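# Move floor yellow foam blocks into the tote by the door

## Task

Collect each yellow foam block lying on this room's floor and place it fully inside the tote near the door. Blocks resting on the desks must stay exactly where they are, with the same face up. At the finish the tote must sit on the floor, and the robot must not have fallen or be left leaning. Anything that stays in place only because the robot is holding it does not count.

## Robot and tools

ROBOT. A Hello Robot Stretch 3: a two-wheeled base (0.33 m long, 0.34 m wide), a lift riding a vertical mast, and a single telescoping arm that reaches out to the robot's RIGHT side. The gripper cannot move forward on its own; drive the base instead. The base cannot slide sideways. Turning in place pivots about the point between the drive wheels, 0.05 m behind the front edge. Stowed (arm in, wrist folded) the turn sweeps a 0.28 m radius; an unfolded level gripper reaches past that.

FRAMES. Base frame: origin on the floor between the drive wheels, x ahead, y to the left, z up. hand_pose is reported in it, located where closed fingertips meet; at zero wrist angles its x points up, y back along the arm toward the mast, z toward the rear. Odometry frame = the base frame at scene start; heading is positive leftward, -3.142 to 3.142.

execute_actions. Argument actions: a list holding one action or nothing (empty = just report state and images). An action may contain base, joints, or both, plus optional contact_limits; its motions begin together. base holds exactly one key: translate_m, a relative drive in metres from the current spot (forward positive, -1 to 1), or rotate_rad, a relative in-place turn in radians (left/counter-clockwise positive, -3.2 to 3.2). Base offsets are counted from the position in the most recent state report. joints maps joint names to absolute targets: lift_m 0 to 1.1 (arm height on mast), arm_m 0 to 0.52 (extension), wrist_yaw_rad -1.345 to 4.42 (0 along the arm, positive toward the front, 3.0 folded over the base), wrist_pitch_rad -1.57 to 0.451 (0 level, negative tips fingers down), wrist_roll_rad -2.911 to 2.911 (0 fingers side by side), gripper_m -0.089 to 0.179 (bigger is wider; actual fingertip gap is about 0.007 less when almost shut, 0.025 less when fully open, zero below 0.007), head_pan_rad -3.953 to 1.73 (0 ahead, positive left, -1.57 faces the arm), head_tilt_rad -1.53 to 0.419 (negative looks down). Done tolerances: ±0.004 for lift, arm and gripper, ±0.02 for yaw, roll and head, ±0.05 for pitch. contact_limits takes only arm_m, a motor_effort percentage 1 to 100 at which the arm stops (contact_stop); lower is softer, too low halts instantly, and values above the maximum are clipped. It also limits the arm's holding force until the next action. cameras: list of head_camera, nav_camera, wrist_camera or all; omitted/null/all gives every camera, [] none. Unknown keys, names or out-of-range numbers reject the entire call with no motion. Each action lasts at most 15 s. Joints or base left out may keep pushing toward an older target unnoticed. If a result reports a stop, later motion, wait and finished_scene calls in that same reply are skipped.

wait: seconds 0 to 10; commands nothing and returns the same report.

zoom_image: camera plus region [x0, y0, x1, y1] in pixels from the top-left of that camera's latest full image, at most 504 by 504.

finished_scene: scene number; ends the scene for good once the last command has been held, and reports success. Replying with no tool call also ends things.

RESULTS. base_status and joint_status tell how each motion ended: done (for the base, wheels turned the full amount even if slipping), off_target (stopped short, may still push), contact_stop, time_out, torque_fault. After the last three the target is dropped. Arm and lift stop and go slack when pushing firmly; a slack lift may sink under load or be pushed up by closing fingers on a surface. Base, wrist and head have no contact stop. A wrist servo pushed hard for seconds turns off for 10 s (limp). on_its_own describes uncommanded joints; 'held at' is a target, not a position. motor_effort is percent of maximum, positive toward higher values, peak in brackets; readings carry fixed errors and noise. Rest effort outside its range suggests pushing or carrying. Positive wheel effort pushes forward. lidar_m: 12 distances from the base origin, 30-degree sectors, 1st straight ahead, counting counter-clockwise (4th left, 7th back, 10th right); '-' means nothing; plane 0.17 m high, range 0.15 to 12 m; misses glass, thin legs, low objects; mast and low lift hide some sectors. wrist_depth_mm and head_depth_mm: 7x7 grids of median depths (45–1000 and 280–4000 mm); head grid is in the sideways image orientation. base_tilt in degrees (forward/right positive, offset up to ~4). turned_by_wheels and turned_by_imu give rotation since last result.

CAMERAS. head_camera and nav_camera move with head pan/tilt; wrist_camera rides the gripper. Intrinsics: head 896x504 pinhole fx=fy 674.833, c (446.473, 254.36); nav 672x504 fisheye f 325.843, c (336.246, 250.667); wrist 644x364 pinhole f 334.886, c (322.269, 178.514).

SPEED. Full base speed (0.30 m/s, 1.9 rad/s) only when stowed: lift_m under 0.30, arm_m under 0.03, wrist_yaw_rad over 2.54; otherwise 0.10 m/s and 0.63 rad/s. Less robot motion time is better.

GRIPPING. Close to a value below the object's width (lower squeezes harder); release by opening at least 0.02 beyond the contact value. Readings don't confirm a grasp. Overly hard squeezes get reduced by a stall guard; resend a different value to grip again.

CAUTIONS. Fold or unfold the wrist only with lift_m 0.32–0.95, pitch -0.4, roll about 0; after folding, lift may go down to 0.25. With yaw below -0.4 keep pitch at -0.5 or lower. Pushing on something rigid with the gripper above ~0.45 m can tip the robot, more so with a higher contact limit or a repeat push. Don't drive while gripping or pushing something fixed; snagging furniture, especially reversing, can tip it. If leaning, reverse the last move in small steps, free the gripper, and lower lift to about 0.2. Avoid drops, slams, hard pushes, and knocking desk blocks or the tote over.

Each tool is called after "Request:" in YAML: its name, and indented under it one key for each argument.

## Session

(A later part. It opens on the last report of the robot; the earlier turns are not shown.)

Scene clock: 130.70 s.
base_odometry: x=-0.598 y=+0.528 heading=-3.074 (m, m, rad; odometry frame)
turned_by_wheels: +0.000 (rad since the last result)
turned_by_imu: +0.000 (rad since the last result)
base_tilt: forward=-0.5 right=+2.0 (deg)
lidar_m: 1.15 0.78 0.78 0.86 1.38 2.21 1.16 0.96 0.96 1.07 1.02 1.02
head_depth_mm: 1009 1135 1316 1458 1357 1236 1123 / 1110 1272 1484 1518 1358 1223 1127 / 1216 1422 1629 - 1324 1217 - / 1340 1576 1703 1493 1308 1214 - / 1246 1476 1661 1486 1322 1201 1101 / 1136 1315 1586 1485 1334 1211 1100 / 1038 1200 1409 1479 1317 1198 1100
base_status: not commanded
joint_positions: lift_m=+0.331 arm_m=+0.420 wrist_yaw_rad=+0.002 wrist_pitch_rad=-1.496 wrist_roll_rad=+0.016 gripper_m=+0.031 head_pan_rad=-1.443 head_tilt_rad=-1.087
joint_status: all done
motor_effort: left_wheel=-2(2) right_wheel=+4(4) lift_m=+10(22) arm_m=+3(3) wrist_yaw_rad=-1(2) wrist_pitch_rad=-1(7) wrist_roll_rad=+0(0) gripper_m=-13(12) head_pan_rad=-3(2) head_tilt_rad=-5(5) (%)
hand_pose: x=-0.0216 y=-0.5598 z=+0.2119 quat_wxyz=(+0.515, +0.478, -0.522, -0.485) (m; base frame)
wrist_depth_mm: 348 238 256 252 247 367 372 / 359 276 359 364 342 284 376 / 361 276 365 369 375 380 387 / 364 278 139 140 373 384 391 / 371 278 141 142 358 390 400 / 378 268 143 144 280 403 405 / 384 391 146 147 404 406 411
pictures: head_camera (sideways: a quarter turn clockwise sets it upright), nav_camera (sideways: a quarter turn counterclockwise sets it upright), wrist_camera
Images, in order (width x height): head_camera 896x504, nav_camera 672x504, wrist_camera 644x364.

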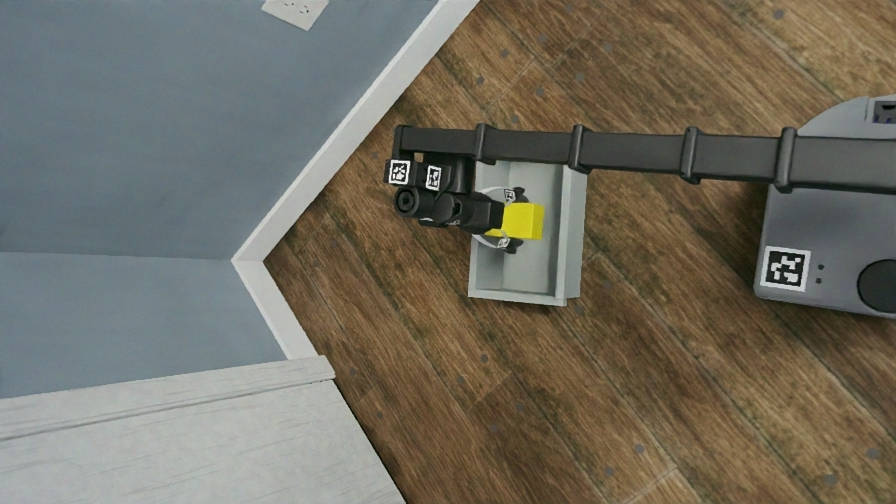

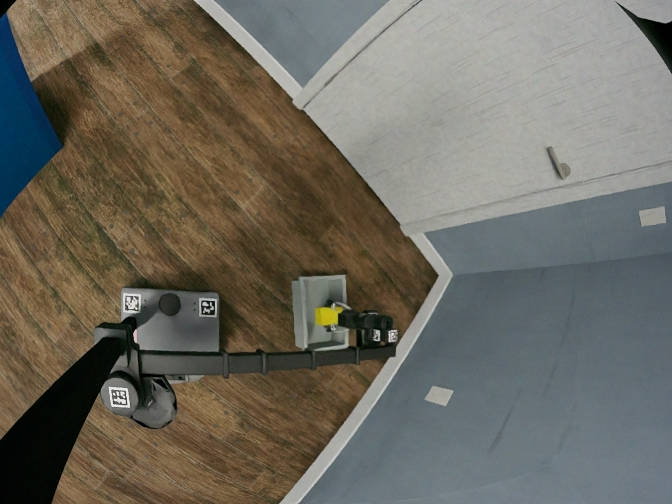

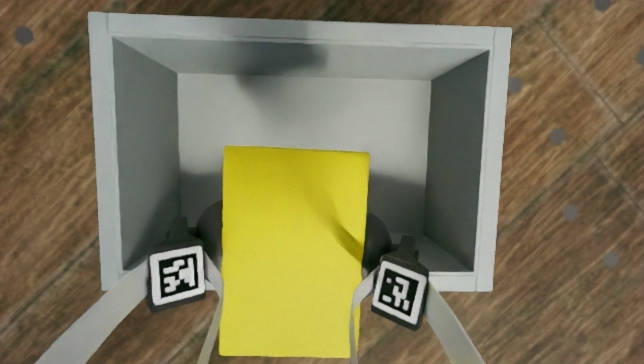

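Request:
execute_actions:
  actions:
    - {"base":{"translate_m":-0.055},"joints":{"arm_m":0.485,"lift_m":0.28}}
  cameras: ["wrist_camera"]

Request:
execute_actions:
  actions:
    - {"joints":{"lift_m":0.16}}
  cameras: ["wrist_camera"]

Request:
execute_actions:
  actions:
    - {"joints":{"gripper_m":0.09}}
  cameras: []

Request:
execute_actions:
  actions:
    - {"joints":{"lift_m":0.34,"head_pan_rad":0.7,"head_tilt_rad":-0.6}}

Scene clock: 144.50 s.
base_odometry: x=-0.543 y=+0.531 heading=-3.074 (m, m, rad; odometry frame)
turned_by_wheels: +0.000 (rad since the last result)
turned_by_imu: +0.000 (rad since the last result)
base_tilt: forward=-0.5 right=+1.9 (deg)
lidar_m: 1.20 0.81 0.81 0.90 1.44 2.14 1.12 0.93 0.92 0.58 1.06 1.06
head_depth_mm: 969 1094 1253 1440 1362 1228 1123 / 1060 1218 1420 1510 1358 1229 1131 / 1164 1362 1594 1382 1307 1233 - / 1321 1548 1671 1495 1314 1215 - / 1306 1534 1673 1484 1319 1210 1105 / 1185 1390 1615 1482 1324 1202 1098 / 1085 1249 1474 1476 1326 1202 1096
base_status: done
joint_positions: lift_m=+0.281 arm_m=+0.485 wrist_yaw_rad=+0.002 wrist_pitch_rad=-1.497 wrist_roll_rad=+0.016 gripper_m=+0.031 head_pan_rad=-1.443 head_tilt_rad=-1.087
joint_status: all done
motor_effort: left_wheel=-1(6) right_wheel=+3(6) lift_m=+10(10) arm_m=+2(1) wrist_yaw_rad=-1(2) wrist_pitch_rad=-1(1) wrist_roll_rad=+0(1) gripper_m=-12(10) head_pan_rad=-3(3) head_tilt_rad=-5(5) (%)
hand_pose: x=-0.0216 y=-0.6245 z=+0.1619 quat_wxyz=(+0.515, +0.478, -0.521, -0.485) (m; base frame)
wrist_depth_mm: 302 305 307 312 317 319 322 / 306 307 310 316 319 324 326 / 248 311 198 200 203 332 332 / 275 316 139 140 258 334 338 / 274 319 141 142 225 341 344 / 276 324 143 144 343 347 348 / 259 272 146 147 253 349 355
pictures: wrist_camera
Images, in order (width x height): wrist_camera 644x364.

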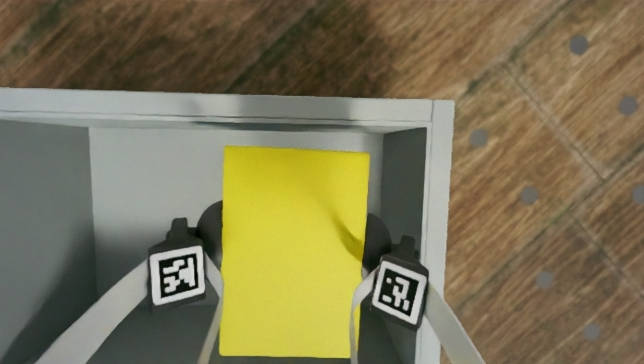

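Scene clock: 146.43 s.
base_odometry: x=-0.543 y=+0.531 heading=-3.074 (m, m, rad; odometry frame)
turned_by_wheels: +0.000 (rad since the last result)
turned_by_imu: +0.000 (rad since the last result)
base_tilt: forward=-0.4 right=+2.0 (deg)
lidar_m: 1.20 0.81 0.81 0.90 1.44 2.14 1.12 0.93 0.92 1.02 1.06 1.06
head_depth_mm: 969 1093 1258 1447 1359 1227 1127 / 1063 1213 1418 1492 1356 1223 1135 / 1177 1364 1588 1561 1315 1237 - / 1307 1539 1674 1513 1322 1213 - / 1308 1548 1673 1493 1318 1207 1106 / 1194 1386 1610 1478 1329 1209 1103 / 1086 1250 1471 1474 1328 1199 1098
base_status: not commanded
joint_positions: lift_m=+0.161 arm_m=+0.485 wrist_yaw_rad=+0.002 wrist_pitch_rad=-1.497 wrist_roll_rad=+0.016 gripper_m=+0.031 head_pan_rad=-1.443 head_tilt_rad=-1.087
joint_status: all done
motor_effort: left_wheel=-2(2) right_wheel=+3(3) lift_m=+9(9) arm_m=+2(2) wrist_yaw_rad=-2(1) wrist_pitch_rad=-1(1) wrist_roll_rad=+0(0) gripper_m=-12(12) head_pan_rad=-3(3) head_tilt_rad=-5(6) (%)
hand_pose: x=-0.0216 y=-0.6245 z=+0.0419 quat_wxyz=(+0.515, +0.478, -0.521, -0.485) (m; base frame)
wrist_depth_mm: 186 76 77 78 79 80 198 / - 77 78 79 79 80 81 / 191 192 184 169 182 114 83 / 194 196 139 140 200 121 84 / 197 198 141 142 200 120 86 / 200 201 143 145 163 120 87 / 203 205 146 147 212 120 89
pictures: wrist_camera
Images, in order (width x height): wrist_camera 644x364.

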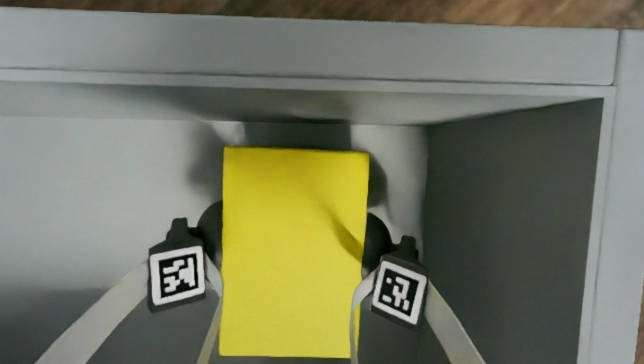

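Scene clock: 147.53 s.
base_odometry: x=-0.543 y=+0.531 heading=-3.074 (m, m, rad; odometry frame)
turned_by_wheels: +0.000 (rad since the last result)
turned_by_imu: +0.000 (rad since the last result)
base_tilt: forward=-0.4 right=+2.0 (deg)
lidar_m: 1.20 0.81 0.81 0.90 1.44 2.14 1.12 0.93 0.92 1.02 1.06 1.06
head_depth_mm: 973 1097 1250 1449 1365 1229 1122 / 1060 1218 1419 1496 1355 1223 1126 / 1178 1367 1610 1552 1311 1231 - / 1311 1556 1677 1502 1317 1217 - / 1300 1540 1674 1496 1317 1211 1105 / 1189 1379 1603 1487 1329 1199 1099 / 1082 1248 1481 1481 1322 1198 1095
base_status: not commanded
joint_positions: lift_m=+0.161 arm_m=+0.485 wrist_yaw_rad=+0.002 wrist_pitch_rad=-1.497 wrist_roll_rad=+0.016 gripper_m=+0.090 head_pan_rad=-1.443 head_tilt_rad=-1.087
joint_status: all done
motor_effort: left_wheel=-2(2) right_wheel=+3(3) lift_m=+10(10) arm_m=+3(2) wrist_yaw_rad=-2(1) wrist_pitch_rad=-1(1) wrist_roll_rad=+0(0) gripper_m=+0(79) head_pan_rad=-3(3) head_tilt_rad=-5(5) (%)
hand_pose: x=-0.0216 y=-0.6245 z=+0.0419 quat_wxyz=(+0.515, +0.478, -0.521, -0.485) (m; base frame)
wrist_depth_mm: 186 76 77 78 79 80 198 / - 77 78 79 79 80 81 / 191 192 195 197 182 114 83 / 195 196 175 154 201 121 85 / 197 198 156 157 200 121 86 / 200 - 159 159 - 120 87 / - 206 207 210 212 112 89
pictures: none
No camera images: the call's "cameras" was empty. Leave "cameras" out to get every camera's image.

Scene clock: 150.00 s.
base_odometry: x=-0.543 y=+0.531 heading=-3.074 (m, m, rad; odometry frame)
turned_by_wheels: +0.000 (rad since the last result)
turned_by_imu: +0.000 (rad since the last result)
base_tilt: forward=-0.5 right=+1.9 (deg)
lidar_m: 1.20 0.81 0.81 0.90 1.44 2.14 1.12 0.92 0.92 1.03 1.06 1.06
head_depth_mm: 2016 2073 2114 2164 1958 1567 1309 / 2557 2612 2673 2464 1952 1562 1301 / 3310 3530 3376 2552 1948 1551 1295 / 3437 3710 3722 2548 1921 1555 1297 / 662 730 808 907 1022 1176 1267 / 652 710 782 872 985 1126 1246 / 641 697 769 853 960 1091 1222
base_status: not commanded
joint_positions: lift_m=+0.339 arm_m=+0.485 wrist_yaw_rad=+0.002 wrist_pitch_rad=-1.497 wrist_roll_rad=+0.016 gripper_m=+0.090 head_pan_rad=+0.693 head_tilt_rad=-0.606
joint_status: all done
motor_effort: left_wheel=-1(2) right_wheel=+3(3) lift_m=+26(27) arm_m=+3(3) wrist_yaw_rad=-1(1) wrist_pitch_rad=-1(1) wrist_roll_rad=+0(0) gripper_m=+0(1) head_pan_rad=+4(47) head_tilt_rad=+2(25) (%)
hand_pose: x=-0.0216 y=-0.6245 z=+0.2209 quat_wxyz=(+0.515, +0.478, -0.521, -0.485) (m; base frame)
wrist_depth_mm: 358 363 366 370 372 376 385 / 362 368 370 375 380 382 385 / 252 332 305 269 379 387 392 / 275 374 379 337 363 396 397 / 282 362 386 391 395 401 409 / 275 - 379 384 - 407 413 / 270 289 293 294 413 416 423
pictures: head_camera (sideways: a quarter turn clockwise sets it upright), nav_camera (sideways: a quarter turn counterclockwise sets it upright), wrist_camera
Images, in order (width x height): head_camera 896x504, nav_camera 672x504, wrist_camera 644x364.

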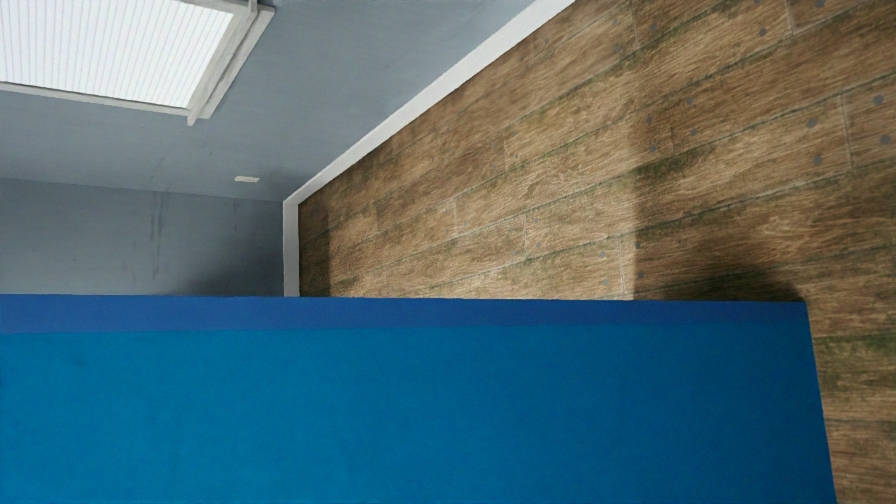

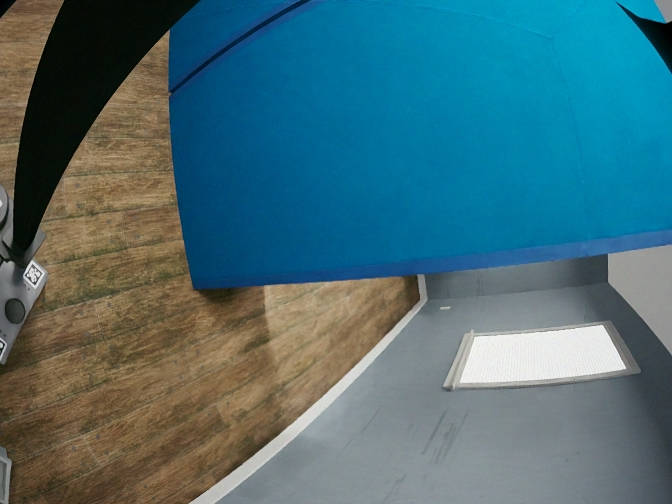

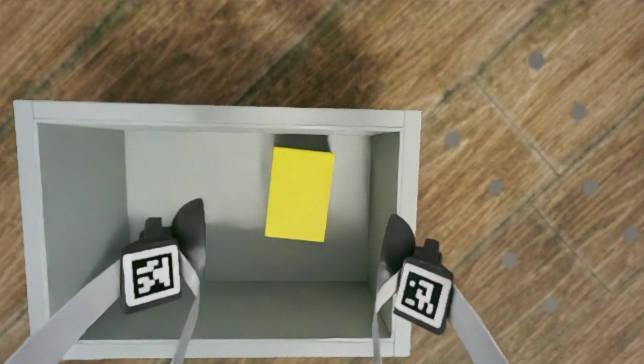

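Request:
execute_actions:
  actions:
    - {"base":{"translate_m":0.3},"joints":{"arm_m":0.1,"wrist_pitch_rad":-0.4,"gripper_m":0.05}}
  cameras: []

Request:
execute_actions:
  actions:
    - {"base":{"translate_m":0.2},"joints":{"arm_m":0,"wrist_yaw_rad":2.7}}
  cameras: []

Request:
execute_actions:
  actions:
    - {"base":{"translate_m":0.22},"joints":{"lift_m":0.285}}
  cameras: []

Request:
execute_actions:
  actions:
    - {"base":{"rotate_rad":0.87}}
  cameras: []

Request:
execute_actions:
  actions:
    - {"base":{"translate_m":1.0}}

Request:
execute_actions:
  actions:
    - {"joints":{"head_pan_rad":1.4}}
  cameras: ["head_camera","nav_camera"]

Scene clock: 169.60 s.
base_odometry: x=-0.843 y=+0.511 heading=-3.074 (m, m, rad; odometry frame)
turned_by_wheels: +0.000 (rad since the last result)
turned_by_imu: +0.001 (rad since the last result)
base_tilt: forward=-0.6 right=+1.9 (deg)
lidar_m: 0.94 1.51 0.63 0.68 1.09 2.59 1.36 1.12 1.12 1.01 0.83 0.82
head_depth_mm: 1575 1584 1659 1700 1743 1578 1315 / 1999 2043 2100 2157 1942 1562 1302 / 2702 2746 2897 2537 1932 1561 1298 / 3200 3504 3586 2544 1921 1543 1293 / 3178 3465 3703 2519 1904 1534 1290 / 3088 3369 3466 2489 1894 1495 1258 / 3022 3251 1016 933 868 843 960
base_status: done
joint_positions: lift_m=+0.339 arm_m=+0.100 wrist_yaw_rad=+0.002 wrist_pitch_rad=-0.418 wrist_roll_rad=+0.016 gripper_m=+0.050 head_pan_rad=+0.693 head_tilt_rad=-0.606
joint_status: all done
motor_effort: left_wheel=-2(2) right_wheel=+3(11) lift_m=+25(25) arm_m=-5(6) wrist_yaw_rad=-1(2) wrist_pitch_rad=+6(5) wrist_roll_rad=+1(0) gripper_m=+0(81) head_pan_rad=+3(3) head_tilt_rad=+3(2) (%)
hand_pose: x=-0.0211 y=-0.4697 z=+0.3521 quat_wxyz=(+0.687, +0.146, -0.697, -0.148) (m; base frame)
wrist_depth_mm: 492 573 699 940 863 719 630 / 508 612 755 - 925 759 660 / 554 649 821 - 969 809 692 / 576 699 807 859 927 848 732 / 600 666 690 703 749 774 740 / 538 560 558 589 495 507 659 / 478 482 497 509 496 504 473
pictures: none
No camera images: the call's "cameras" was empty. Leave "cameras" out to get every camera's image.

Scene clock: 172.83 s.
base_odometry: x=-1.042 y=+0.498 heading=-3.074 (m, m, rad; odometry frame)
turned_by_wheels: +0.000 (rad since the last result)
turned_by_imu: +0.001 (rad since the last result)
base_tilt: forward=-0.4 right=+1.9 (deg)
lidar_m: 0.78 1.25 0.61 0.55 0.87 2.89 1.52 1.25 1.25 0.83 0.67 0.67
head_depth_mm: 1299 1331 1363 1390 1417 1437 1308 / 1608 1657 1689 1763 1793 1551 1299 / 2174 2218 2331 2324 1940 1551 1296 / 3050 3307 3261 2537 1935 1551 1287 / 3068 3336 3611 2483 1910 1544 1283 / 2990 3287 3437 2489 1863 1522 1282 / 2960 3183 3370 2475 1883 1511 1275
base_status: done
joint_positions: lift_m=+0.339 arm_m=+0.001 wrist_yaw_rad=+2.697 wrist_pitch_rad=-0.418 wrist_roll_rad=+0.016 gripper_m=+0.050 head_pan_rad=+0.693 head_tilt_rad=-0.606
joint_status: all done
motor_effort: left_wheel=-2(3) right_wheel=+3(11) lift_m=+25(26) arm_m=-4(6) wrist_yaw_rad=+2(4) wrist_pitch_rad=+6(6) wrist_roll_rad=+0(0) gripper_m=+1(0) head_pan_rad=+4(3) head_tilt_rad=+3(2) (%)
hand_pose: x=+0.0754 y=+0.0563 z=+0.3522 quat_wxyz=(+0.296, +0.712, -0.012, +0.637) (m; base frame)
wrist_depth_mm: 635 588 594 - - - - / 706 636 633 - - - - / 785 703 691 - - - - / 771 765 768 872 912 979 989 / 638 648 702 702 747 760 798 / - 556 562 594 628 634 659 / - 502 515 507 517 540 553
pictures: none
No camera images: the call's "cameras" was empty. Leave "cameras" out to get every camera's image.

Scene clock: 175.63 s.
base_odometry: x=-1.262 y=+0.483 heading=-3.074 (m, m, rad; odometry frame)
turned_by_wheels: +0.000 (rad since the last result)
turned_by_imu: +0.001 (rad since the last result)
base_tilt: forward=-0.5 right=+1.8 (deg)
lidar_m: 0.59 0.95 2.92 0.55 0.61 3.21 1.69 1.40 1.16 0.62 0.53 0.53
head_depth_mm: 981 1008 1026 1050 1071 1093 1120 / 1197 1261 1302 1337 1369 1398 1280 / 1619 1680 1767 1853 1806 1553 1303 / 2512 2633 2822 2432 1914 1546 1288 / 2924 3168 3484 2520 1902 1531 1279 / 2852 3109 3396 2517 1901 1512 1287 / 2845 3039 3249 2470 1878 1526 1278
base_status: done
joint_positions: lift_m=+0.286 arm_m=+0.001 wrist_yaw_rad=+2.697 wrist_pitch_rad=-0.417 wrist_roll_rad=+0.016 gripper_m=+0.050 head_pan_rad=+0.693 head_tilt_rad=-0.605
joint_status: all done
motor_effort: left_wheel=-2(7) right_wheel=+4(11) lift_m=+10(22) arm_m=-4(4) wrist_yaw_rad=+2(3) wrist_pitch_rad=+6(5) wrist_roll_rad=+1(0) gripper_m=-1(0) head_pan_rad=+3(4) head_tilt_rad=+2(2) (%)
hand_pose: x=+0.0752 y=+0.0564 z=+0.2984 quat_wxyz=(+0.295, +0.712, -0.012, +0.637) (m; base frame)
wrist_depth_mm: 475 616 - - - - - / 513 640 - - - - 969 / 565 680 910 996 - - 877 / 623 670 734 763 815 842 800 / 560 582 623 623 656 672 674 / - 499 494 523 554 560 591 / - - 445 453 458 476 494
pictures: none
No camera images: the call's "cameras" was empty. Leave "cameras" out to get every camera's image.

Scene clock: 177.33 s.
base_odometry: x=-1.262 y=+0.483 heading=-2.204 (m, m, rad; odometry frame)
turned_by_wheels: +0.870 (rad since the last result)
turned_by_imu: +0.876 (rad since the last result)
base_tilt: forward=-0.5 right=+1.8 (deg)
lidar_m: 2.15 0.61 0.55 1.38 1.95 1.44 1.39 0.72 0.53 0.53 0.55 0.76
head_depth_mm: 3083 3289 3485 2616 1977 1574 1313 / 714 3174 3619 2593 1944 1570 1311 / 623 696 788 911 1083 1465 1303 / 553 609 679 768 885 1039 1216 / 496 539 596 664 745 853 1007 / 449 487 532 591 665 772 933 / 436 484 549 632 745 910 1160
base_status: done
joint_positions: lift_m=+0.286 arm_m=+0.001 wrist_yaw_rad=+2.697 wrist_pitch_rad=-0.417 wrist_roll_rad=+0.016 gripper_m=+0.050 head_pan_rad=+0.693 head_tilt_rad=-0.605
joint_status: not commanded
motor_effort: left_wheel=-2(8) right_wheel=+3(13) lift_m=+10(10) arm_m=-4(5) wrist_yaw_rad=+2(2) wrist_pitch_rad=+5(5) wrist_roll_rad=+0(0) gripper_m=+0(1) head_pan_rad=+3(3) head_tilt_rad=+2(3) (%)
hand_pose: x=+0.0752 y=+0.0564 z=+0.2984 quat_wxyz=(+0.295, +0.712, -0.012, +0.637) (m; base frame)
wrist_depth_mm: - - - 711 559 640 - / - - - 756 612 734 - / 839 884 955 800 691 829 - / 672 704 730 727 746 847 877 / 557 579 615 618 653 673 699 / - 499 498 518 558 557 582 / - - 442 450 463 480 494
pictures: none
No camera images: the call's "cameras" was empty. Leave "cameras" out to get every camera's image.

Scene clock: 182.33 s.
base_odometry: x=-1.854 y=-0.323 heading=-2.204 (m, m, rad; odometry frame)
turned_by_wheels: +0.000 (rad since the last result)
turned_by_imu: +0.005 (rad since the last result)
base_tilt: forward=-0.5 right=+1.9 (deg)
lidar_m: 1.92 2.47 3.03 1.31 0.53 0.61 1.95 0.76 0.56 0.54 0.56 0.79
head_depth_mm: 2150 2158 2490 2541 1965 1570 1309 / 2303 2257 2650 2578 1937 1569 1298 / 2440 2524 2910 2568 1943 1551 1298 / 2637 2662 3022 2538 1919 1546 1297 / 2900 3181 3382 2510 1895 1542 1284 / 3162 3391 3598 2492 1917 1526 1280 / 3251 3586 3594 2446 1883 1527 1268
base_status: done
joint_positions: lift_m=+0.286 arm_m=+0.001 wrist_yaw_rad=+2.697 wrist_pitch_rad=-0.417 wrist_roll_rad=+0.016 gripper_m=+0.050 head_pan_rad=+0.693 head_tilt_rad=-0.605
joint_status: not commanded
motor_effort: left_wheel=-2(6) right_wheel=+4(14) lift_m=+10(10) arm_m=-4(4) wrist_yaw_rad=+2(2) wrist_pitch_rad=+5(5) wrist_roll_rad=+0(0) gripper_m=+1(1) head_pan_rad=+3(3) head_tilt_rad=+3(3) (%)
hand_pose: x=+0.0752 y=+0.0564 z=+0.2984 quat_wxyz=(+0.295, +0.712, -0.012, +0.637) (m; base frame)
wrist_depth_mm: - - - - - - - / 941 - - - - - - / 737 890 935 - - - - / 662 698 733 769 820 849 901 / 570 575 615 615 662 682 711 / - 494 495 520 548 564 588 / - - 444 449 458 479 491
pictures: head_camera (sideways: a quarter turn clockwise sets it upright), nav_camera (sideways: a quarter turn counterclockwise sets it upright), wrist_camera
Images, in order (width x height): head_camera 896x504, nav_camera 672x504, wrist_camera 644x364.

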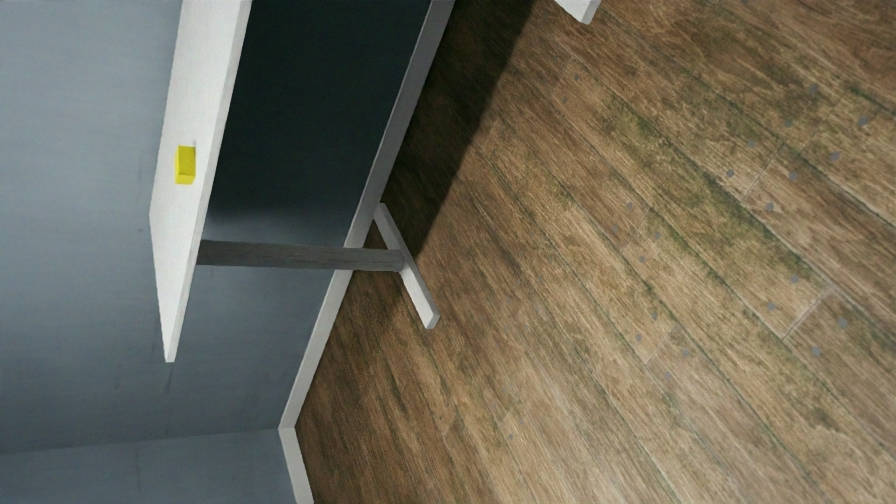

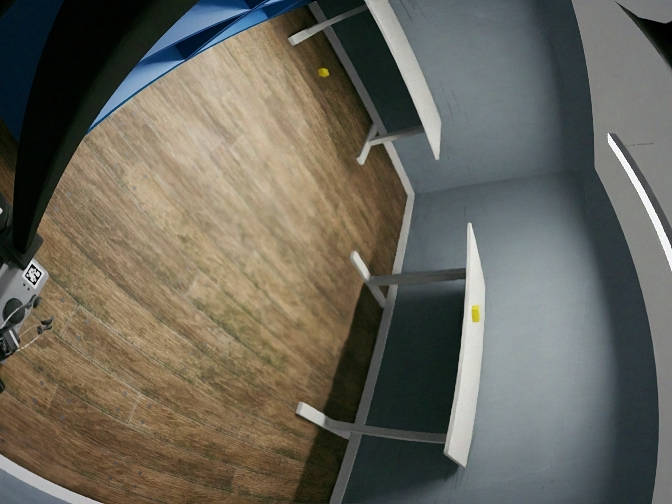

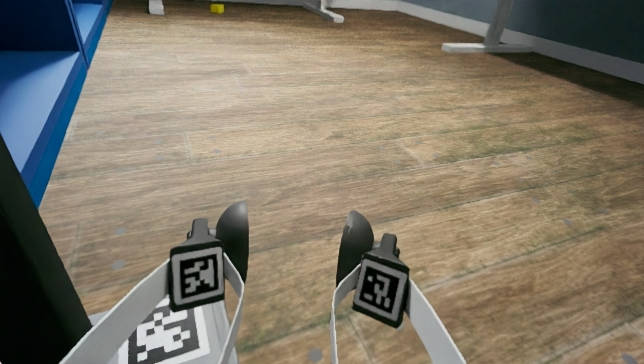

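Scene clock: 183.30 s.
base_odometry: x=-1.854 y=-0.323 heading=-2.204 (m, m, rad; odometry frame)
turned_by_wheels: +0.000 (rad since the last result)
turned_by_imu: +0.000 (rad since the last result)
base_tilt: forward=-0.4 right=+1.9 (deg)
lidar_m: 1.92 2.47 3.03 1.31 0.53 0.61 1.95 0.76 0.56 0.54 0.57 0.79
head_depth_mm: 2951 3267 3608 2613 1957 1564 1318 / 2940 3109 3374 2591 1939 1553 1318 / 2900 3094 3394 2575 1923 1561 1297 / 2855 3031 3353 2539 1936 1542 1289 / 2768 2960 3270 2516 1898 1541 1285 / 2696 2929 3240 2477 1886 1532 1276 / 2585 2075 2134 1676 1608 1470 1252
base_status: not commanded
joint_positions: lift_m=+0.286 arm_m=+0.001 wrist_yaw_rad=+2.697 wrist_pitch_rad=-0.417 wrist_roll_rad=+0.016 gripper_m=+0.050 head_pan_rad=+1.393 head_tilt_rad=-0.605
joint_status: all done
motor_effort: left_wheel=-2(3) right_wheel=+4(4) lift_m=+10(10) arm_m=-5(4) wrist_yaw_rad=+2(2) wrist_pitch_rad=+5(5) wrist_roll_rad=+1(1) gripper_m=+0(0) head_pan_rad=+4(40) head_tilt_rad=+2(2) (%)
hand_pose: x=+0.0752 y=+0.0564 z=+0.2984 quat_wxyz=(+0.295, +0.712, -0.012, +0.637) (m; base frame)
wrist_depth_mm: - - - - - - - / 963 - - - - - - / 750 880 962 - - - - / 659 695 742 764 804 871 884 / 568 574 612 616 656 673 714 / - 500 493 521 551 563 580 / - - 441 451 457 474 494
pictures: head_camera (sideways: a quarter turn clockwise sets it upright), nav_camera (sideways: a quarter turn counterclockwise sets it upright)
Images, in order (width x height): head_camera 896x504, nav_camera 672x504.

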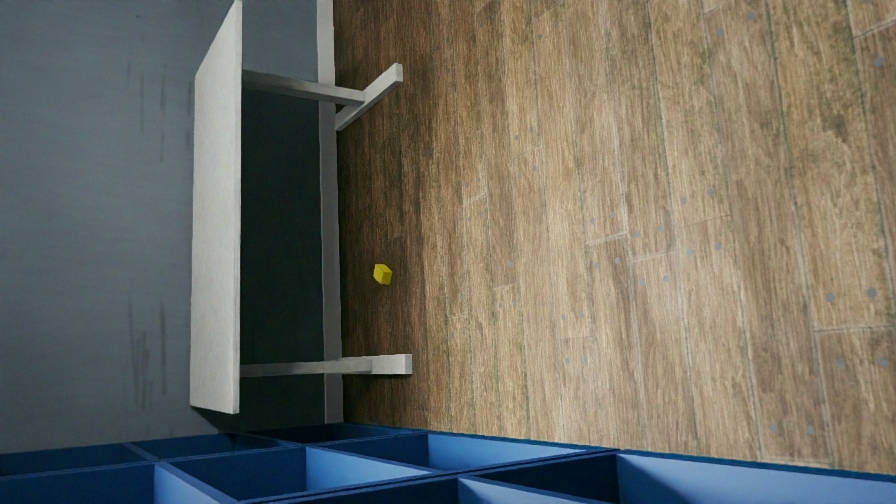

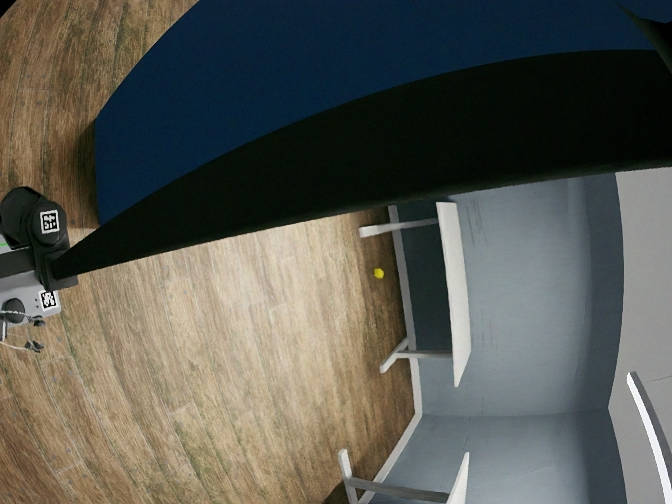

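Request:
execute_actions:
  actions:
    - {"base":{"rotate_rad":1.38},"joints":{"head_pan_rad":0.05,"head_tilt_rad":-0.9}}
  cameras: []

Request:
execute_actions:
  actions:
    - {"base":{"translate_m":1.0}}
  cameras: ["nav_camera"]

Request:
execute_actions:
  actions:
    - {"base":{"translate_m":1.0}}

Scene clock: 197.70 s.
base_odometry: x=-1.854 y=-0.323 heading=-0.824 (m, m, rad; odometry frame)
turned_by_wheels: +1.380 (rad since the last result)
turned_by_imu: +1.390 (rad since the last result)
base_tilt: forward=-0.5 right=+1.9 (deg)
lidar_m: 2.78 0.47 0.51 2.39 0.95 0.60 0.54 0.55 0.67 1.29 1.92 2.48
head_depth_mm: 2917 2795 2160 1787 1520 1317 1164 / 3000 2760 2165 1776 1502 1303 1148 / 2989 2733 2152 1765 1490 1299 1153 / 2956 2739 2138 1752 1492 1297 1150 / 2879 2673 2125 1757 1468 1292 1144 / 2819 2483 2041 1698 1437 1285 1134 / 1819 1324 1251 1078 1324 1012 1111
base_status: done
joint_positions: lift_m=+0.286 arm_m=+0.001 wrist_yaw_rad=+2.697 wrist_pitch_rad=-0.417 wrist_roll_rad=+0.016 gripper_m=+0.050 head_pan_rad=+0.057 head_tilt_rad=-0.889
joint_status: all done
motor_effort: left_wheel=-2(10) right_wheel=+3(15) lift_m=+10(10) arm_m=-4(4) wrist_yaw_rad=+3(2) wrist_pitch_rad=+5(6) wrist_roll_rad=+0(0) gripper_m=+0(0) head_pan_rad=-4(43) head_tilt_rad=-5(21) (%)
hand_pose: x=+0.0752 y=+0.0564 z=+0.2984 quat_wxyz=(+0.295, +0.712, -0.012, +0.637) (m; base frame)
wrist_depth_mm: - - - 661 487 - - / - - - 693 506 - - / 839 891 935 753 543 918 - / 676 693 738 730 599 783 896 / 563 583 613 622 631 677 698 / - 496 495 520 553 561 586 / - - 437 449 459 477 490
pictures: none
No camera images: the call's "cameras" was empty. Leave "cameras" out to get every camera's image.

Scene clock: 202.70 s.
base_odometry: x=-1.175 y=-1.057 heading=-0.825 (m, m, rad; odometry frame)
turned_by_wheels: +0.000 (rad since the last result)
turned_by_imu: +0.005 (rad since the last result)
base_tilt: forward=-0.5 right=+2.1 (deg)
lidar_m: 1.79 1.30 0.49 0.74 0.83 0.65 1.53 1.53 1.88 1.82 1.84 2.08
head_depth_mm: 1693 2436 2211 1788 1522 1310 1161 / 1672 2389 2147 1770 1494 1309 1147 / 1640 2344 2168 1768 1497 1299 1151 / 1618 2325 2162 1746 1486 1292 1142 / 1595 2303 2104 1736 1476 1284 1139 / 1585 2219 2051 1748 1467 1282 1140 / 1836 2200 2024 1688 1472 1274 1133
base_status: done
joint_positions: lift_m=+0.286 arm_m=+0.001 wrist_yaw_rad=+2.697 wrist_pitch_rad=-0.417 wrist_roll_rad=+0.016 gripper_m=+0.050 head_pan_rad=+0.057 head_tilt_rad=-0.890
joint_status: not commanded
motor_effort: left_wheel=-2(6) right_wheel=+3(13) lift_m=+10(10) arm_m=-4(5) wrist_yaw_rad=+2(2) wrist_pitch_rad=+5(5) wrist_roll_rad=+1(1) gripper_m=+0(1) head_pan_rad=-3(3) head_tilt_rad=-4(5) (%)
hand_pose: x=+0.0752 y=+0.0564 z=+0.2984 quat_wxyz=(+0.295, +0.712, -0.012, +0.637) (m; base frame)
wrist_depth_mm: 675 761 746 520 - - - / 717 814 837 578 - - - / 683 721 738 624 891 - - / 551 565 608 696 790 859 888 / 465 503 578 621 650 676 700 / - 491 491 520 553 565 572 / - - 442 450 459 480 489
pictures: nav_camera (sideways: a quarter turn counterclockwise sets it upright)
Images, in order (width x height): nav_camera 672x504.

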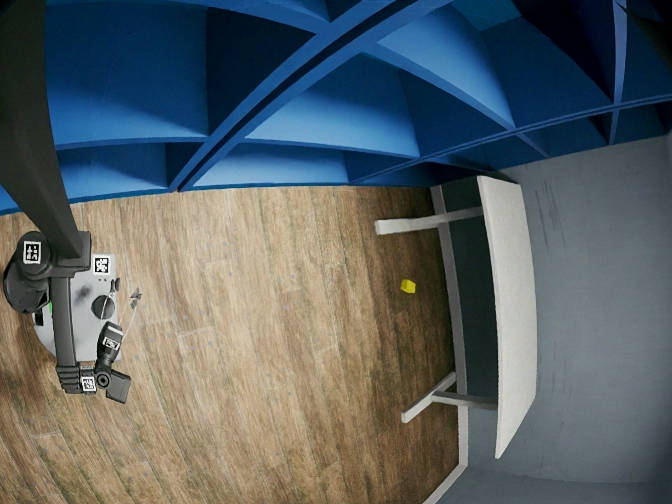

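Scene clock: 207.70 s.
base_odometry: x=-0.496 y=-1.792 heading=-0.825 (m, m, rad; odometry frame)
turned_by_wheels: +0.000 (rad since the last result)
turned_by_imu: +0.005 (rad since the last result)
base_tilt: forward=-0.5 right=+1.9 (deg)
lidar_m: 1.24 0.84 0.60 0.62 1.00 0.80 1.61 2.54 2.23 1.62 2.04 1.22
head_depth_mm: 1151 1217 949 777 1483 1322 1160 / 1124 1210 941 773 1464 1304 1157 / 1120 1191 936 769 1467 1301 1149 / 1106 1177 931 764 1464 1298 1141 / 1095 1171 921 759 1415 1284 1142 / 1077 1161 913 751 1420 1287 1141 / 1068 1149 909 751 1344 1263 1131
base_status: done
joint_positions: lift_m=+0.286 arm_m=+0.001 wrist_yaw_rad=+2.697 wrist_pitch_rad=-0.417 wrist_roll_rad=+0.016 gripper_m=+0.050 head_pan_rad=+0.057 head_tilt_rad=-0.890
joint_status: not commanded
motor_effort: left_wheel=-2(6) right_wheel=+4(14) lift_m=+10(10) arm_m=-5(5) wrist_yaw_rad=+2(2) wrist_pitch_rad=+5(5) wrist_roll_rad=+1(0) gripper_m=+0(1) head_pan_rad=-3(3) head_tilt_rad=-4(4) (%)
hand_pose: x=+0.0752 y=+0.0564 z=+0.2984 quat_wxyz=(+0.295, +0.712, -0.012, +0.637) (m; base frame)
wrist_depth_mm: 821 894 636 - - - 925 / 856 914 697 - - - - / 688 719 737 886 - 990 - / 578 648 710 763 747 812 907 / 563 573 619 617 652 688 715 / - 498 496 517 550 561 579 / - - 443 452 460 477 489
pictures: head_camera (sideways: a quarter turn clockwise sets it upright), nav_camera (sideways: a quarter turn counterclockwise sets it upright), wrist_camera
Images, in order (width x height): head_camera 896x504, nav_camera 672x504, wrist_camera 644x364.

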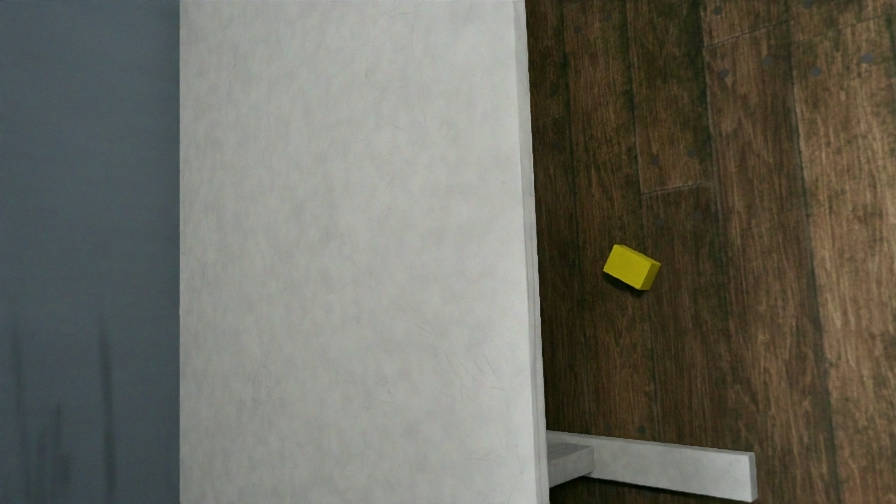

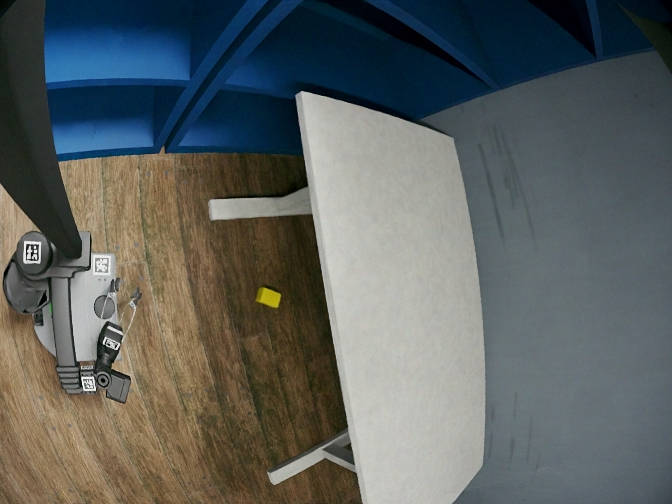

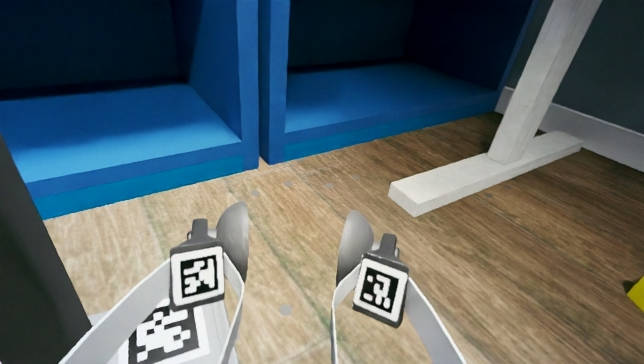

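Request:
execute_actions:
  actions:
    - {"base":{"translate_m":0.18},"joints":{"lift_m":0.34}}
  cameras: []

Request:
execute_actions:
  actions:
    - {"base":{"rotate_rad":1.65},"joints":{"wrist_yaw_rad":0,"gripper_m":0.15,"arm_m":0.08,"head_pan_rad":2.0e-1,"head_tilt_rad":-0.7}}
  cameras: []

Request:
execute_actions:
  actions:
    - {"joints":{"wrist_pitch_rad":-1.5,"arm_m":0.38,"lift_m":0.3,"wrist_roll_rad":0.3,"head_pan_rad":-3.7}}

Scene clock: 228.37 s.
base_odometry: x=-0.374 y=-1.924 heading=-0.825 (m, m, rad; odometry frame)
turned_by_wheels: +0.000 (rad since the last result)
turned_by_imu: +0.001 (rad since the last result)
base_tilt: forward=-0.5 right=+2.0 (deg)
lidar_m: 1.07 0.69 1.13 0.58 1.03 0.95 1.79 2.71 2.20 1.64 1.09 1.12
head_depth_mm: 971 1100 951 782 661 1248 1163 / 965 1079 943 773 656 1229 1147 / 945 1069 932 768 652 1224 1155 / 936 1062 929 763 650 598 1140 / 928 1052 923 759 646 595 1140 / 920 1039 913 754 642 592 1138 / 908 1030 902 749 641 587 1113
base_status: done
joint_positions: lift_m=+0.339 arm_m=+0.001 wrist_yaw_rad=+2.697 wrist_pitch_rad=-0.417 wrist_roll_rad=+0.016 gripper_m=+0.050 head_pan_rad=+0.057 head_tilt_rad=-0.890
joint_status: all done
motor_effort: left_wheel=-2(9) right_wheel=+3(14) lift_m=+26(26) arm_m=-4(4) wrist_yaw_rad=+2(2) wrist_pitch_rad=+5(5) wrist_roll_rad=+1(0) gripper_m=-1(1) head_pan_rad=-3(4) head_tilt_rad=-4(3) (%)
hand_pose: x=+0.0752 y=+0.0565 z=+0.3524 quat_wxyz=(+0.295, +0.712, -0.012, +0.637) (m; base frame)
wrist_depth_mm: 815 564 - - - 630 846 / 886 631 - - - 693 880 / 802 743 895 964 - - 895 / 644 687 777 868 819 940 913 / 625 660 701 676 731 765 808 / - 554 559 590 634 629 660 / - 504 512 507 517 543 546
pictures: none
No camera images: the call's "cameras" was empty. Leave "cameras" out to get every camera's image.

Scene clock: 231.93 s.
base_odometry: x=-0.374 y=-1.924 heading=+0.825 (m, m, rad; odometry frame)
turned_by_wheels: +1.650 (rad since the last result)
turned_by_imu: +1.665 (rad since the last result)
base_tilt: forward=-0.5 right=+2.0 (deg)
lidar_m: 0.58 1.04 0.95 1.80 2.35 1.64 1.64 1.08 1.13 1.06 0.69 1.10
head_depth_mm: 451 510 570 645 999 919 1177 / 779 660 589 664 752 916 1161 / 853 916 681 1154 958 910 1161 / 860 927 673 1187 1009 1258 1175 / 871 935 666 1195 1003 1280 1174 / 880 928 657 1206 998 1271 1195 / 887 940 654 1208 988 1306 1184
base_status: done
joint_positions: lift_m=+0.339 arm_m=+0.080 wrist_yaw_rad=+0.003 wrist_pitch_rad=-0.417 wrist_roll_rad=+0.016 gripper_m=+0.150 head_pan_rad=+0.193 head_tilt_rad=-0.705
joint_status: all done
motor_effort: left_wheel=-2(6) right_wheel=+3(9) lift_m=+25(25) arm_m=+3(3) wrist_yaw_rad=-2(4) wrist_pitch_rad=+5(5) wrist_roll_rad=+0(0) gripper_m=-1(82) head_pan_rad=+3(20) head_tilt_rad=+1(17) (%)
hand_pose: x=-0.0208 y=-0.4492 z=+0.3524 quat_wxyz=(+0.687, +0.147, -0.697, -0.147) (m; base frame)
wrist_depth_mm: 671 688 691 698 716 729 740 / 739 744 755 776 793 806 794 / 791 808 817 836 871 876 893 / 758 762 831 872 895 937 965 / 475 646 678 700 748 802 796 / - 553 570 599 618 661 661 / 455 481 491 510 527 517 560
pictures: none
No camera images: the call's "cameras" was empty. Leave "cameras" out to get every camera's image.

Scene clock: 235.37 s.
base_odometry: x=-0.374 y=-1.924 heading=+0.825 (m, m, rad; odometry frame)
turned_by_wheels: +0.000 (rad since the last result)
turned_by_imu: +0.000 (rad since the last result)
base_tilt: forward=-0.4 right=+1.8 (deg)
lidar_m: 0.58 1.05 0.95 1.79 2.35 1.65 1.64 1.09 1.13 1.07 0.69 1.09
head_depth_mm: 2673 3044 3025 2221 1814 - - / 2427 2705 2706 2207 1733 1460 1292 / 2215 2654 2821 2174 1730 1438 1235 / 2100 2418 2676 2166 1732 1433 1222 / 1972 2244 2554 2147 1716 1429 1217 / 1870 2072 2359 2135 1712 1416 1211 / 1751 1414 2099 1981 1704 1414 1208
base_status: not commanded
joint_positions: lift_m=+0.301 arm_m=+0.380 wrist_yaw_rad=+0.002 wrist_pitch_rad=-1.496 wrist_roll_rad=+0.296 gripper_m=+0.150 head_pan_rad=-3.693 head_tilt_rad=-0.705
joint_status: all done
motor_effort: left_wheel=-2(1) right_wheel=+3(3) lift_m=+10(22) arm_m=+3(4) wrist_yaw_rad=-1(2) wrist_pitch_rad=-1(4) wrist_roll_rad=+2(3) gripper_m=+0(0) head_pan_rad=-4(46) head_tilt_rad=+2(1) (%)
hand_pose: x=-0.0217 y=-0.5196 z=+0.1819 quat_wxyz=(+0.437, +0.405, -0.588, -0.547) (m; base frame)
wrist_depth_mm: 327 328 330 329 331 335 338 / 327 332 335 338 337 344 344 / 337 337 341 341 343 345 346 / 341 343 345 301 349 354 353 / 346 350 350 305 355 357 361 / - 356 357 360 360 361 366 / 358 357 363 364 367 371 371
pictures: head_camera (sideways: a quarter turn clockwise sets it upright), nav_camera (sideways: a quarter turn counterclockwise sets it upright), wrist_camera
Images, in order (width x height): head_camera 896x504, nav_camera 672x504, wrist_camera 644x364.

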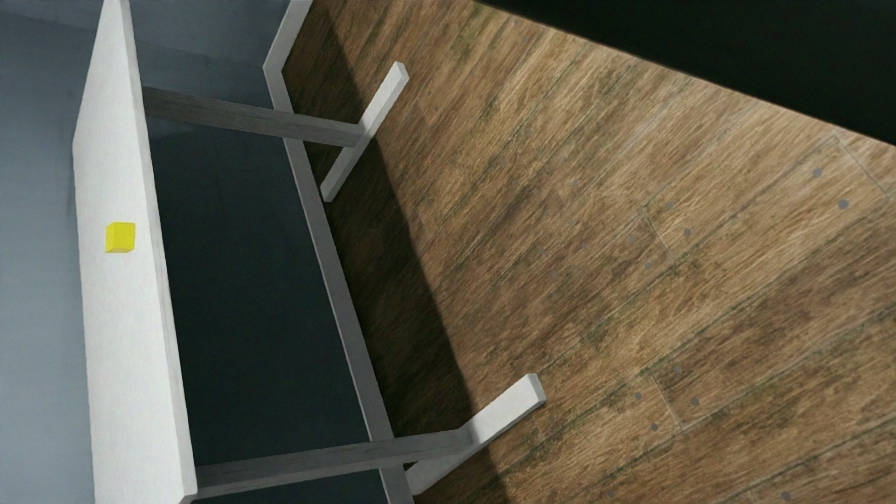

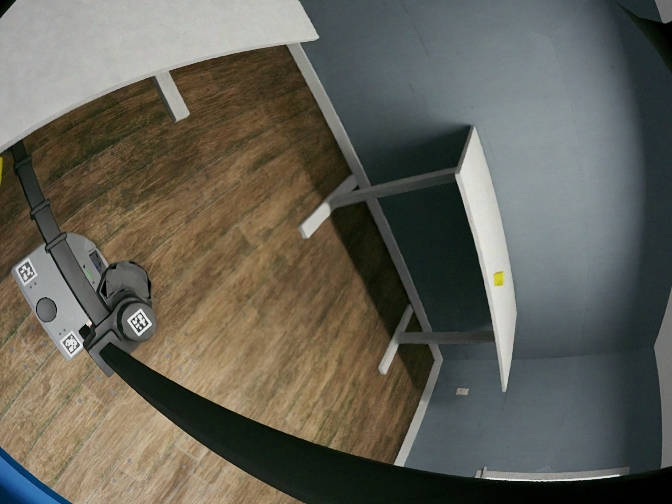

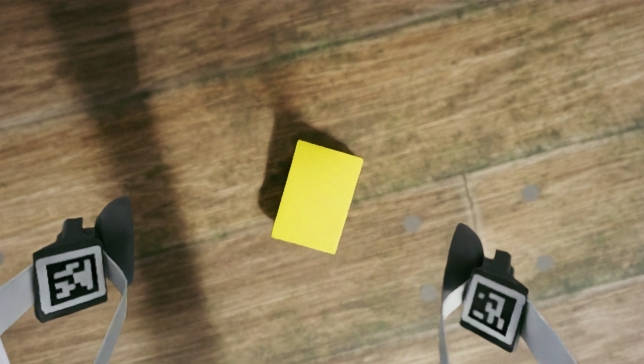

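Request:
execute_actions:
  actions:
    - {"joints":{"lift_m":0.145,"gripper_m":0.125,"wrist_roll_rad":0.48}}
  cameras: ["wrist_camera"]

Request:
execute_actions:
  actions:
    - {"joints":{"gripper_m":0.03}}
  cameras: []

Request:
execute_actions:
  actions:
    - {"joints":{"lift_m":0.34,"arm_m":0.0,"wrist_pitch_rad":-0.4,"wrist_roll_rad":0,"head_pan_rad":0,"head_tilt_rad":-0.9}}
  cameras: ["wrist_camera"]

Scene clock: 247.53 s.
base_odometry: x=-0.374 y=-1.924 heading=+0.825 (m, m, rad; odometry frame)
turned_by_wheels: +0.000 (rad since the last result)
turned_by_imu: +0.001 (rad since the last result)
base_tilt: forward=-0.6 right=+1.9 (deg)
lidar_m: 0.58 1.04 0.95 1.79 2.35 1.64 1.64 1.09 1.13 1.07 0.69 1.09
head_depth_mm: 2671 3013 3039 2235 1805 - - / 2401 2698 2746 2200 1746 1464 1286 / 2204 2666 2806 2172 1730 1435 1232 / 2113 2462 2667 2163 1743 1429 1221 / 1972 2267 2554 2162 1723 1423 1224 / 1860 2059 2342 2154 1707 1415 1213 / 1760 1415 2123 1996 1682 1407 1208
base_status: not commanded
joint_positions: lift_m=+0.146 arm_m=+0.380 wrist_yaw_rad=+0.002 wrist_pitch_rad=-1.496 wrist_roll_rad=+0.474 gripper_m=+0.125 head_pan_rad=-3.693 head_tilt_rad=-0.705
joint_status: all done
motor_effort: left_wheel=-2(2) right_wheel=+4(3) lift_m=+10(9) arm_m=+3(2) wrist_yaw_rad=-1(1) wrist_pitch_rad=-1(2) wrist_roll_rad=+3(3) gripper_m=+0(80) head_pan_rad=-4(4) head_tilt_rad=+3(1) (%)
hand_pose: x=-0.0217 y=-0.5196 z=+0.0269 quat_wxyz=(+0.383, +0.355, -0.625, -0.581) (m; base frame)
wrist_depth_mm: 177 177 179 178 179 179 181 / 180 181 181 182 182 182 184 / 183 184 184 184 184 186 186 / 186 186 187 142 188 189 189 / 189 188 189 144 190 192 194 / - 194 193 147 194 196 196 / 196 197 196 149 198 200 200
pictures: wrist_camera
Images, in order (width x height): wrist_camera 644x364.

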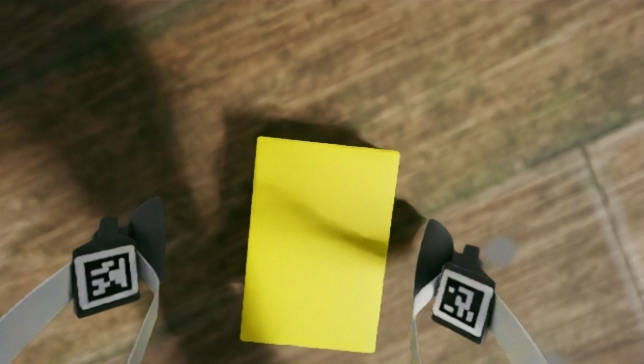

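Scene clock: 248.97 s.
base_odometry: x=-0.374 y=-1.924 heading=+0.825 (m, m, rad; odometry frame)
turned_by_wheels: +0.000 (rad since the last result)
turned_by_imu: +0.000 (rad since the last result)
base_tilt: forward=-0.5 right=+2.0 (deg)
lidar_m: 0.58 1.05 0.95 1.79 2.36 1.64 1.64 1.08 1.14 1.07 0.69 1.09
head_depth_mm: 2670 2996 2985 2222 1815 - - / 2433 2666 2710 2204 1739 1458 1288 / 2223 2629 2825 2196 1720 1433 1237 / 2094 2434 2661 2174 1737 1435 1218 / 1976 2250 2520 2167 1699 1432 1220 / 1862 2080 2327 2136 1706 1423 1214 / 1765 1410 2117 1967 1692 1412 1216
base_status: not commanded
joint_positions: lift_m=+0.146 arm_m=+0.380 wrist_yaw_rad=+0.002 wrist_pitch_rad=-1.496 wrist_roll_rad=+0.474 gripper_m=+0.031 head_pan_rad=-3.693 head_tilt_rad=-0.705
joint_status: all done
motor_effort: left_wheel=-1(2) right_wheel=+3(4) lift_m=+10(10) arm_m=+2(2) wrist_yaw_rad=-1(1) wrist_pitch_rad=-1(1) wrist_roll_rad=+3(3) gripper_m=-12(85) head_pan_rad=-3(3) head_tilt_rad=+2(2) (%)
hand_pose: x=-0.0217 y=-0.5195 z=+0.0269 quat_wxyz=(+0.383, +0.355, -0.625, -0.581) (m; base frame)
wrist_depth_mm: 177 177 178 179 179 179 180 / 180 180 181 182 182 182 183 / 182 184 183 184 185 186 187 / 186 187 140 139 187 189 190 / 189 189 141 142 190 192 193 / 192 192 144 144 194 195 196 / 195 196 196 147 199 199 200
pictures: none
No camera images: the call's "cameras" was empty. Leave "cameras" out to get every camera's image.

Scene clock: 252.97 s.
base_odometry: x=-0.374 y=-1.924 heading=+0.825 (m, m, rad; odometry frame)
turned_by_wheels: +0.000 (rad since the last result)
turned_by_imu: +0.001 (rad since the last result)
base_tilt: forward=-0.5 right=+1.9 (deg)
lidar_m: 0.58 1.04 0.95 1.80 2.36 1.64 1.63 1.09 1.14 1.07 0.69 1.10
head_depth_mm: 872 629 1194 1044 718 1304 1133 / 497 599 1184 1034 1360 1282 1132 / 503 570 672 849 1321 1284 1146 / 623 587 716 864 1056 1266 1144 / 825 605 1161 1014 1333 1260 1150 / 814 599 1148 1012 1332 1258 1141 / 804 593 1143 1002 1306 1248 1131
base_status: not commanded
joint_positions: lift_m=+0.339 arm_m=+0.001 wrist_yaw_rad=+0.002 wrist_pitch_rad=-0.421 wrist_roll_rad=+0.004 gripper_m=+0.031 head_pan_rad=-0.007 head_tilt_rad=-0.889
joint_status: all done
motor_effort: left_wheel=-2(2) right_wheel=+3(4) lift_m=+26(27) arm_m=-5(5) wrist_yaw_rad=-1(1) wrist_pitch_rad=+7(6) wrist_roll_rad=-2(3) gripper_m=-11(11) head_pan_rad=+3(43) head_tilt_rad=-4(19) (%)
hand_pose: x=-0.0211 y=-0.3703 z=+0.3516 quat_wxyz=(+0.690, +0.148, -0.693, -0.148) (m; base frame)
wrist_depth_mm: 745 764 751 778 798 805 821 / 818 832 843 858 867 879 886 / 681 867 904 920 947 968 - / 499 752 140 140 895 960 - / 512 639 141 142 755 786 812 / 506 557 144 144 637 643 667 / 457 480 465 147 516 551 560
pictures: wrist_camera
Images, in order (width x height): wrist_camera 644x364.

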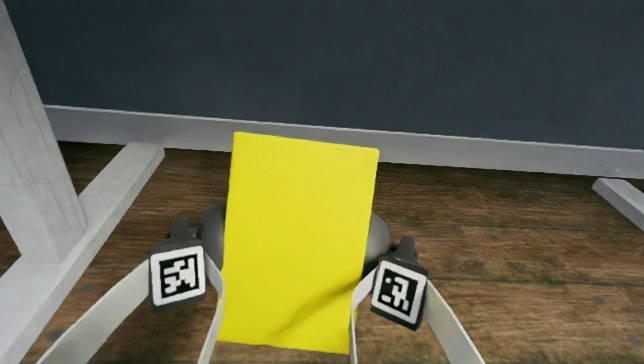

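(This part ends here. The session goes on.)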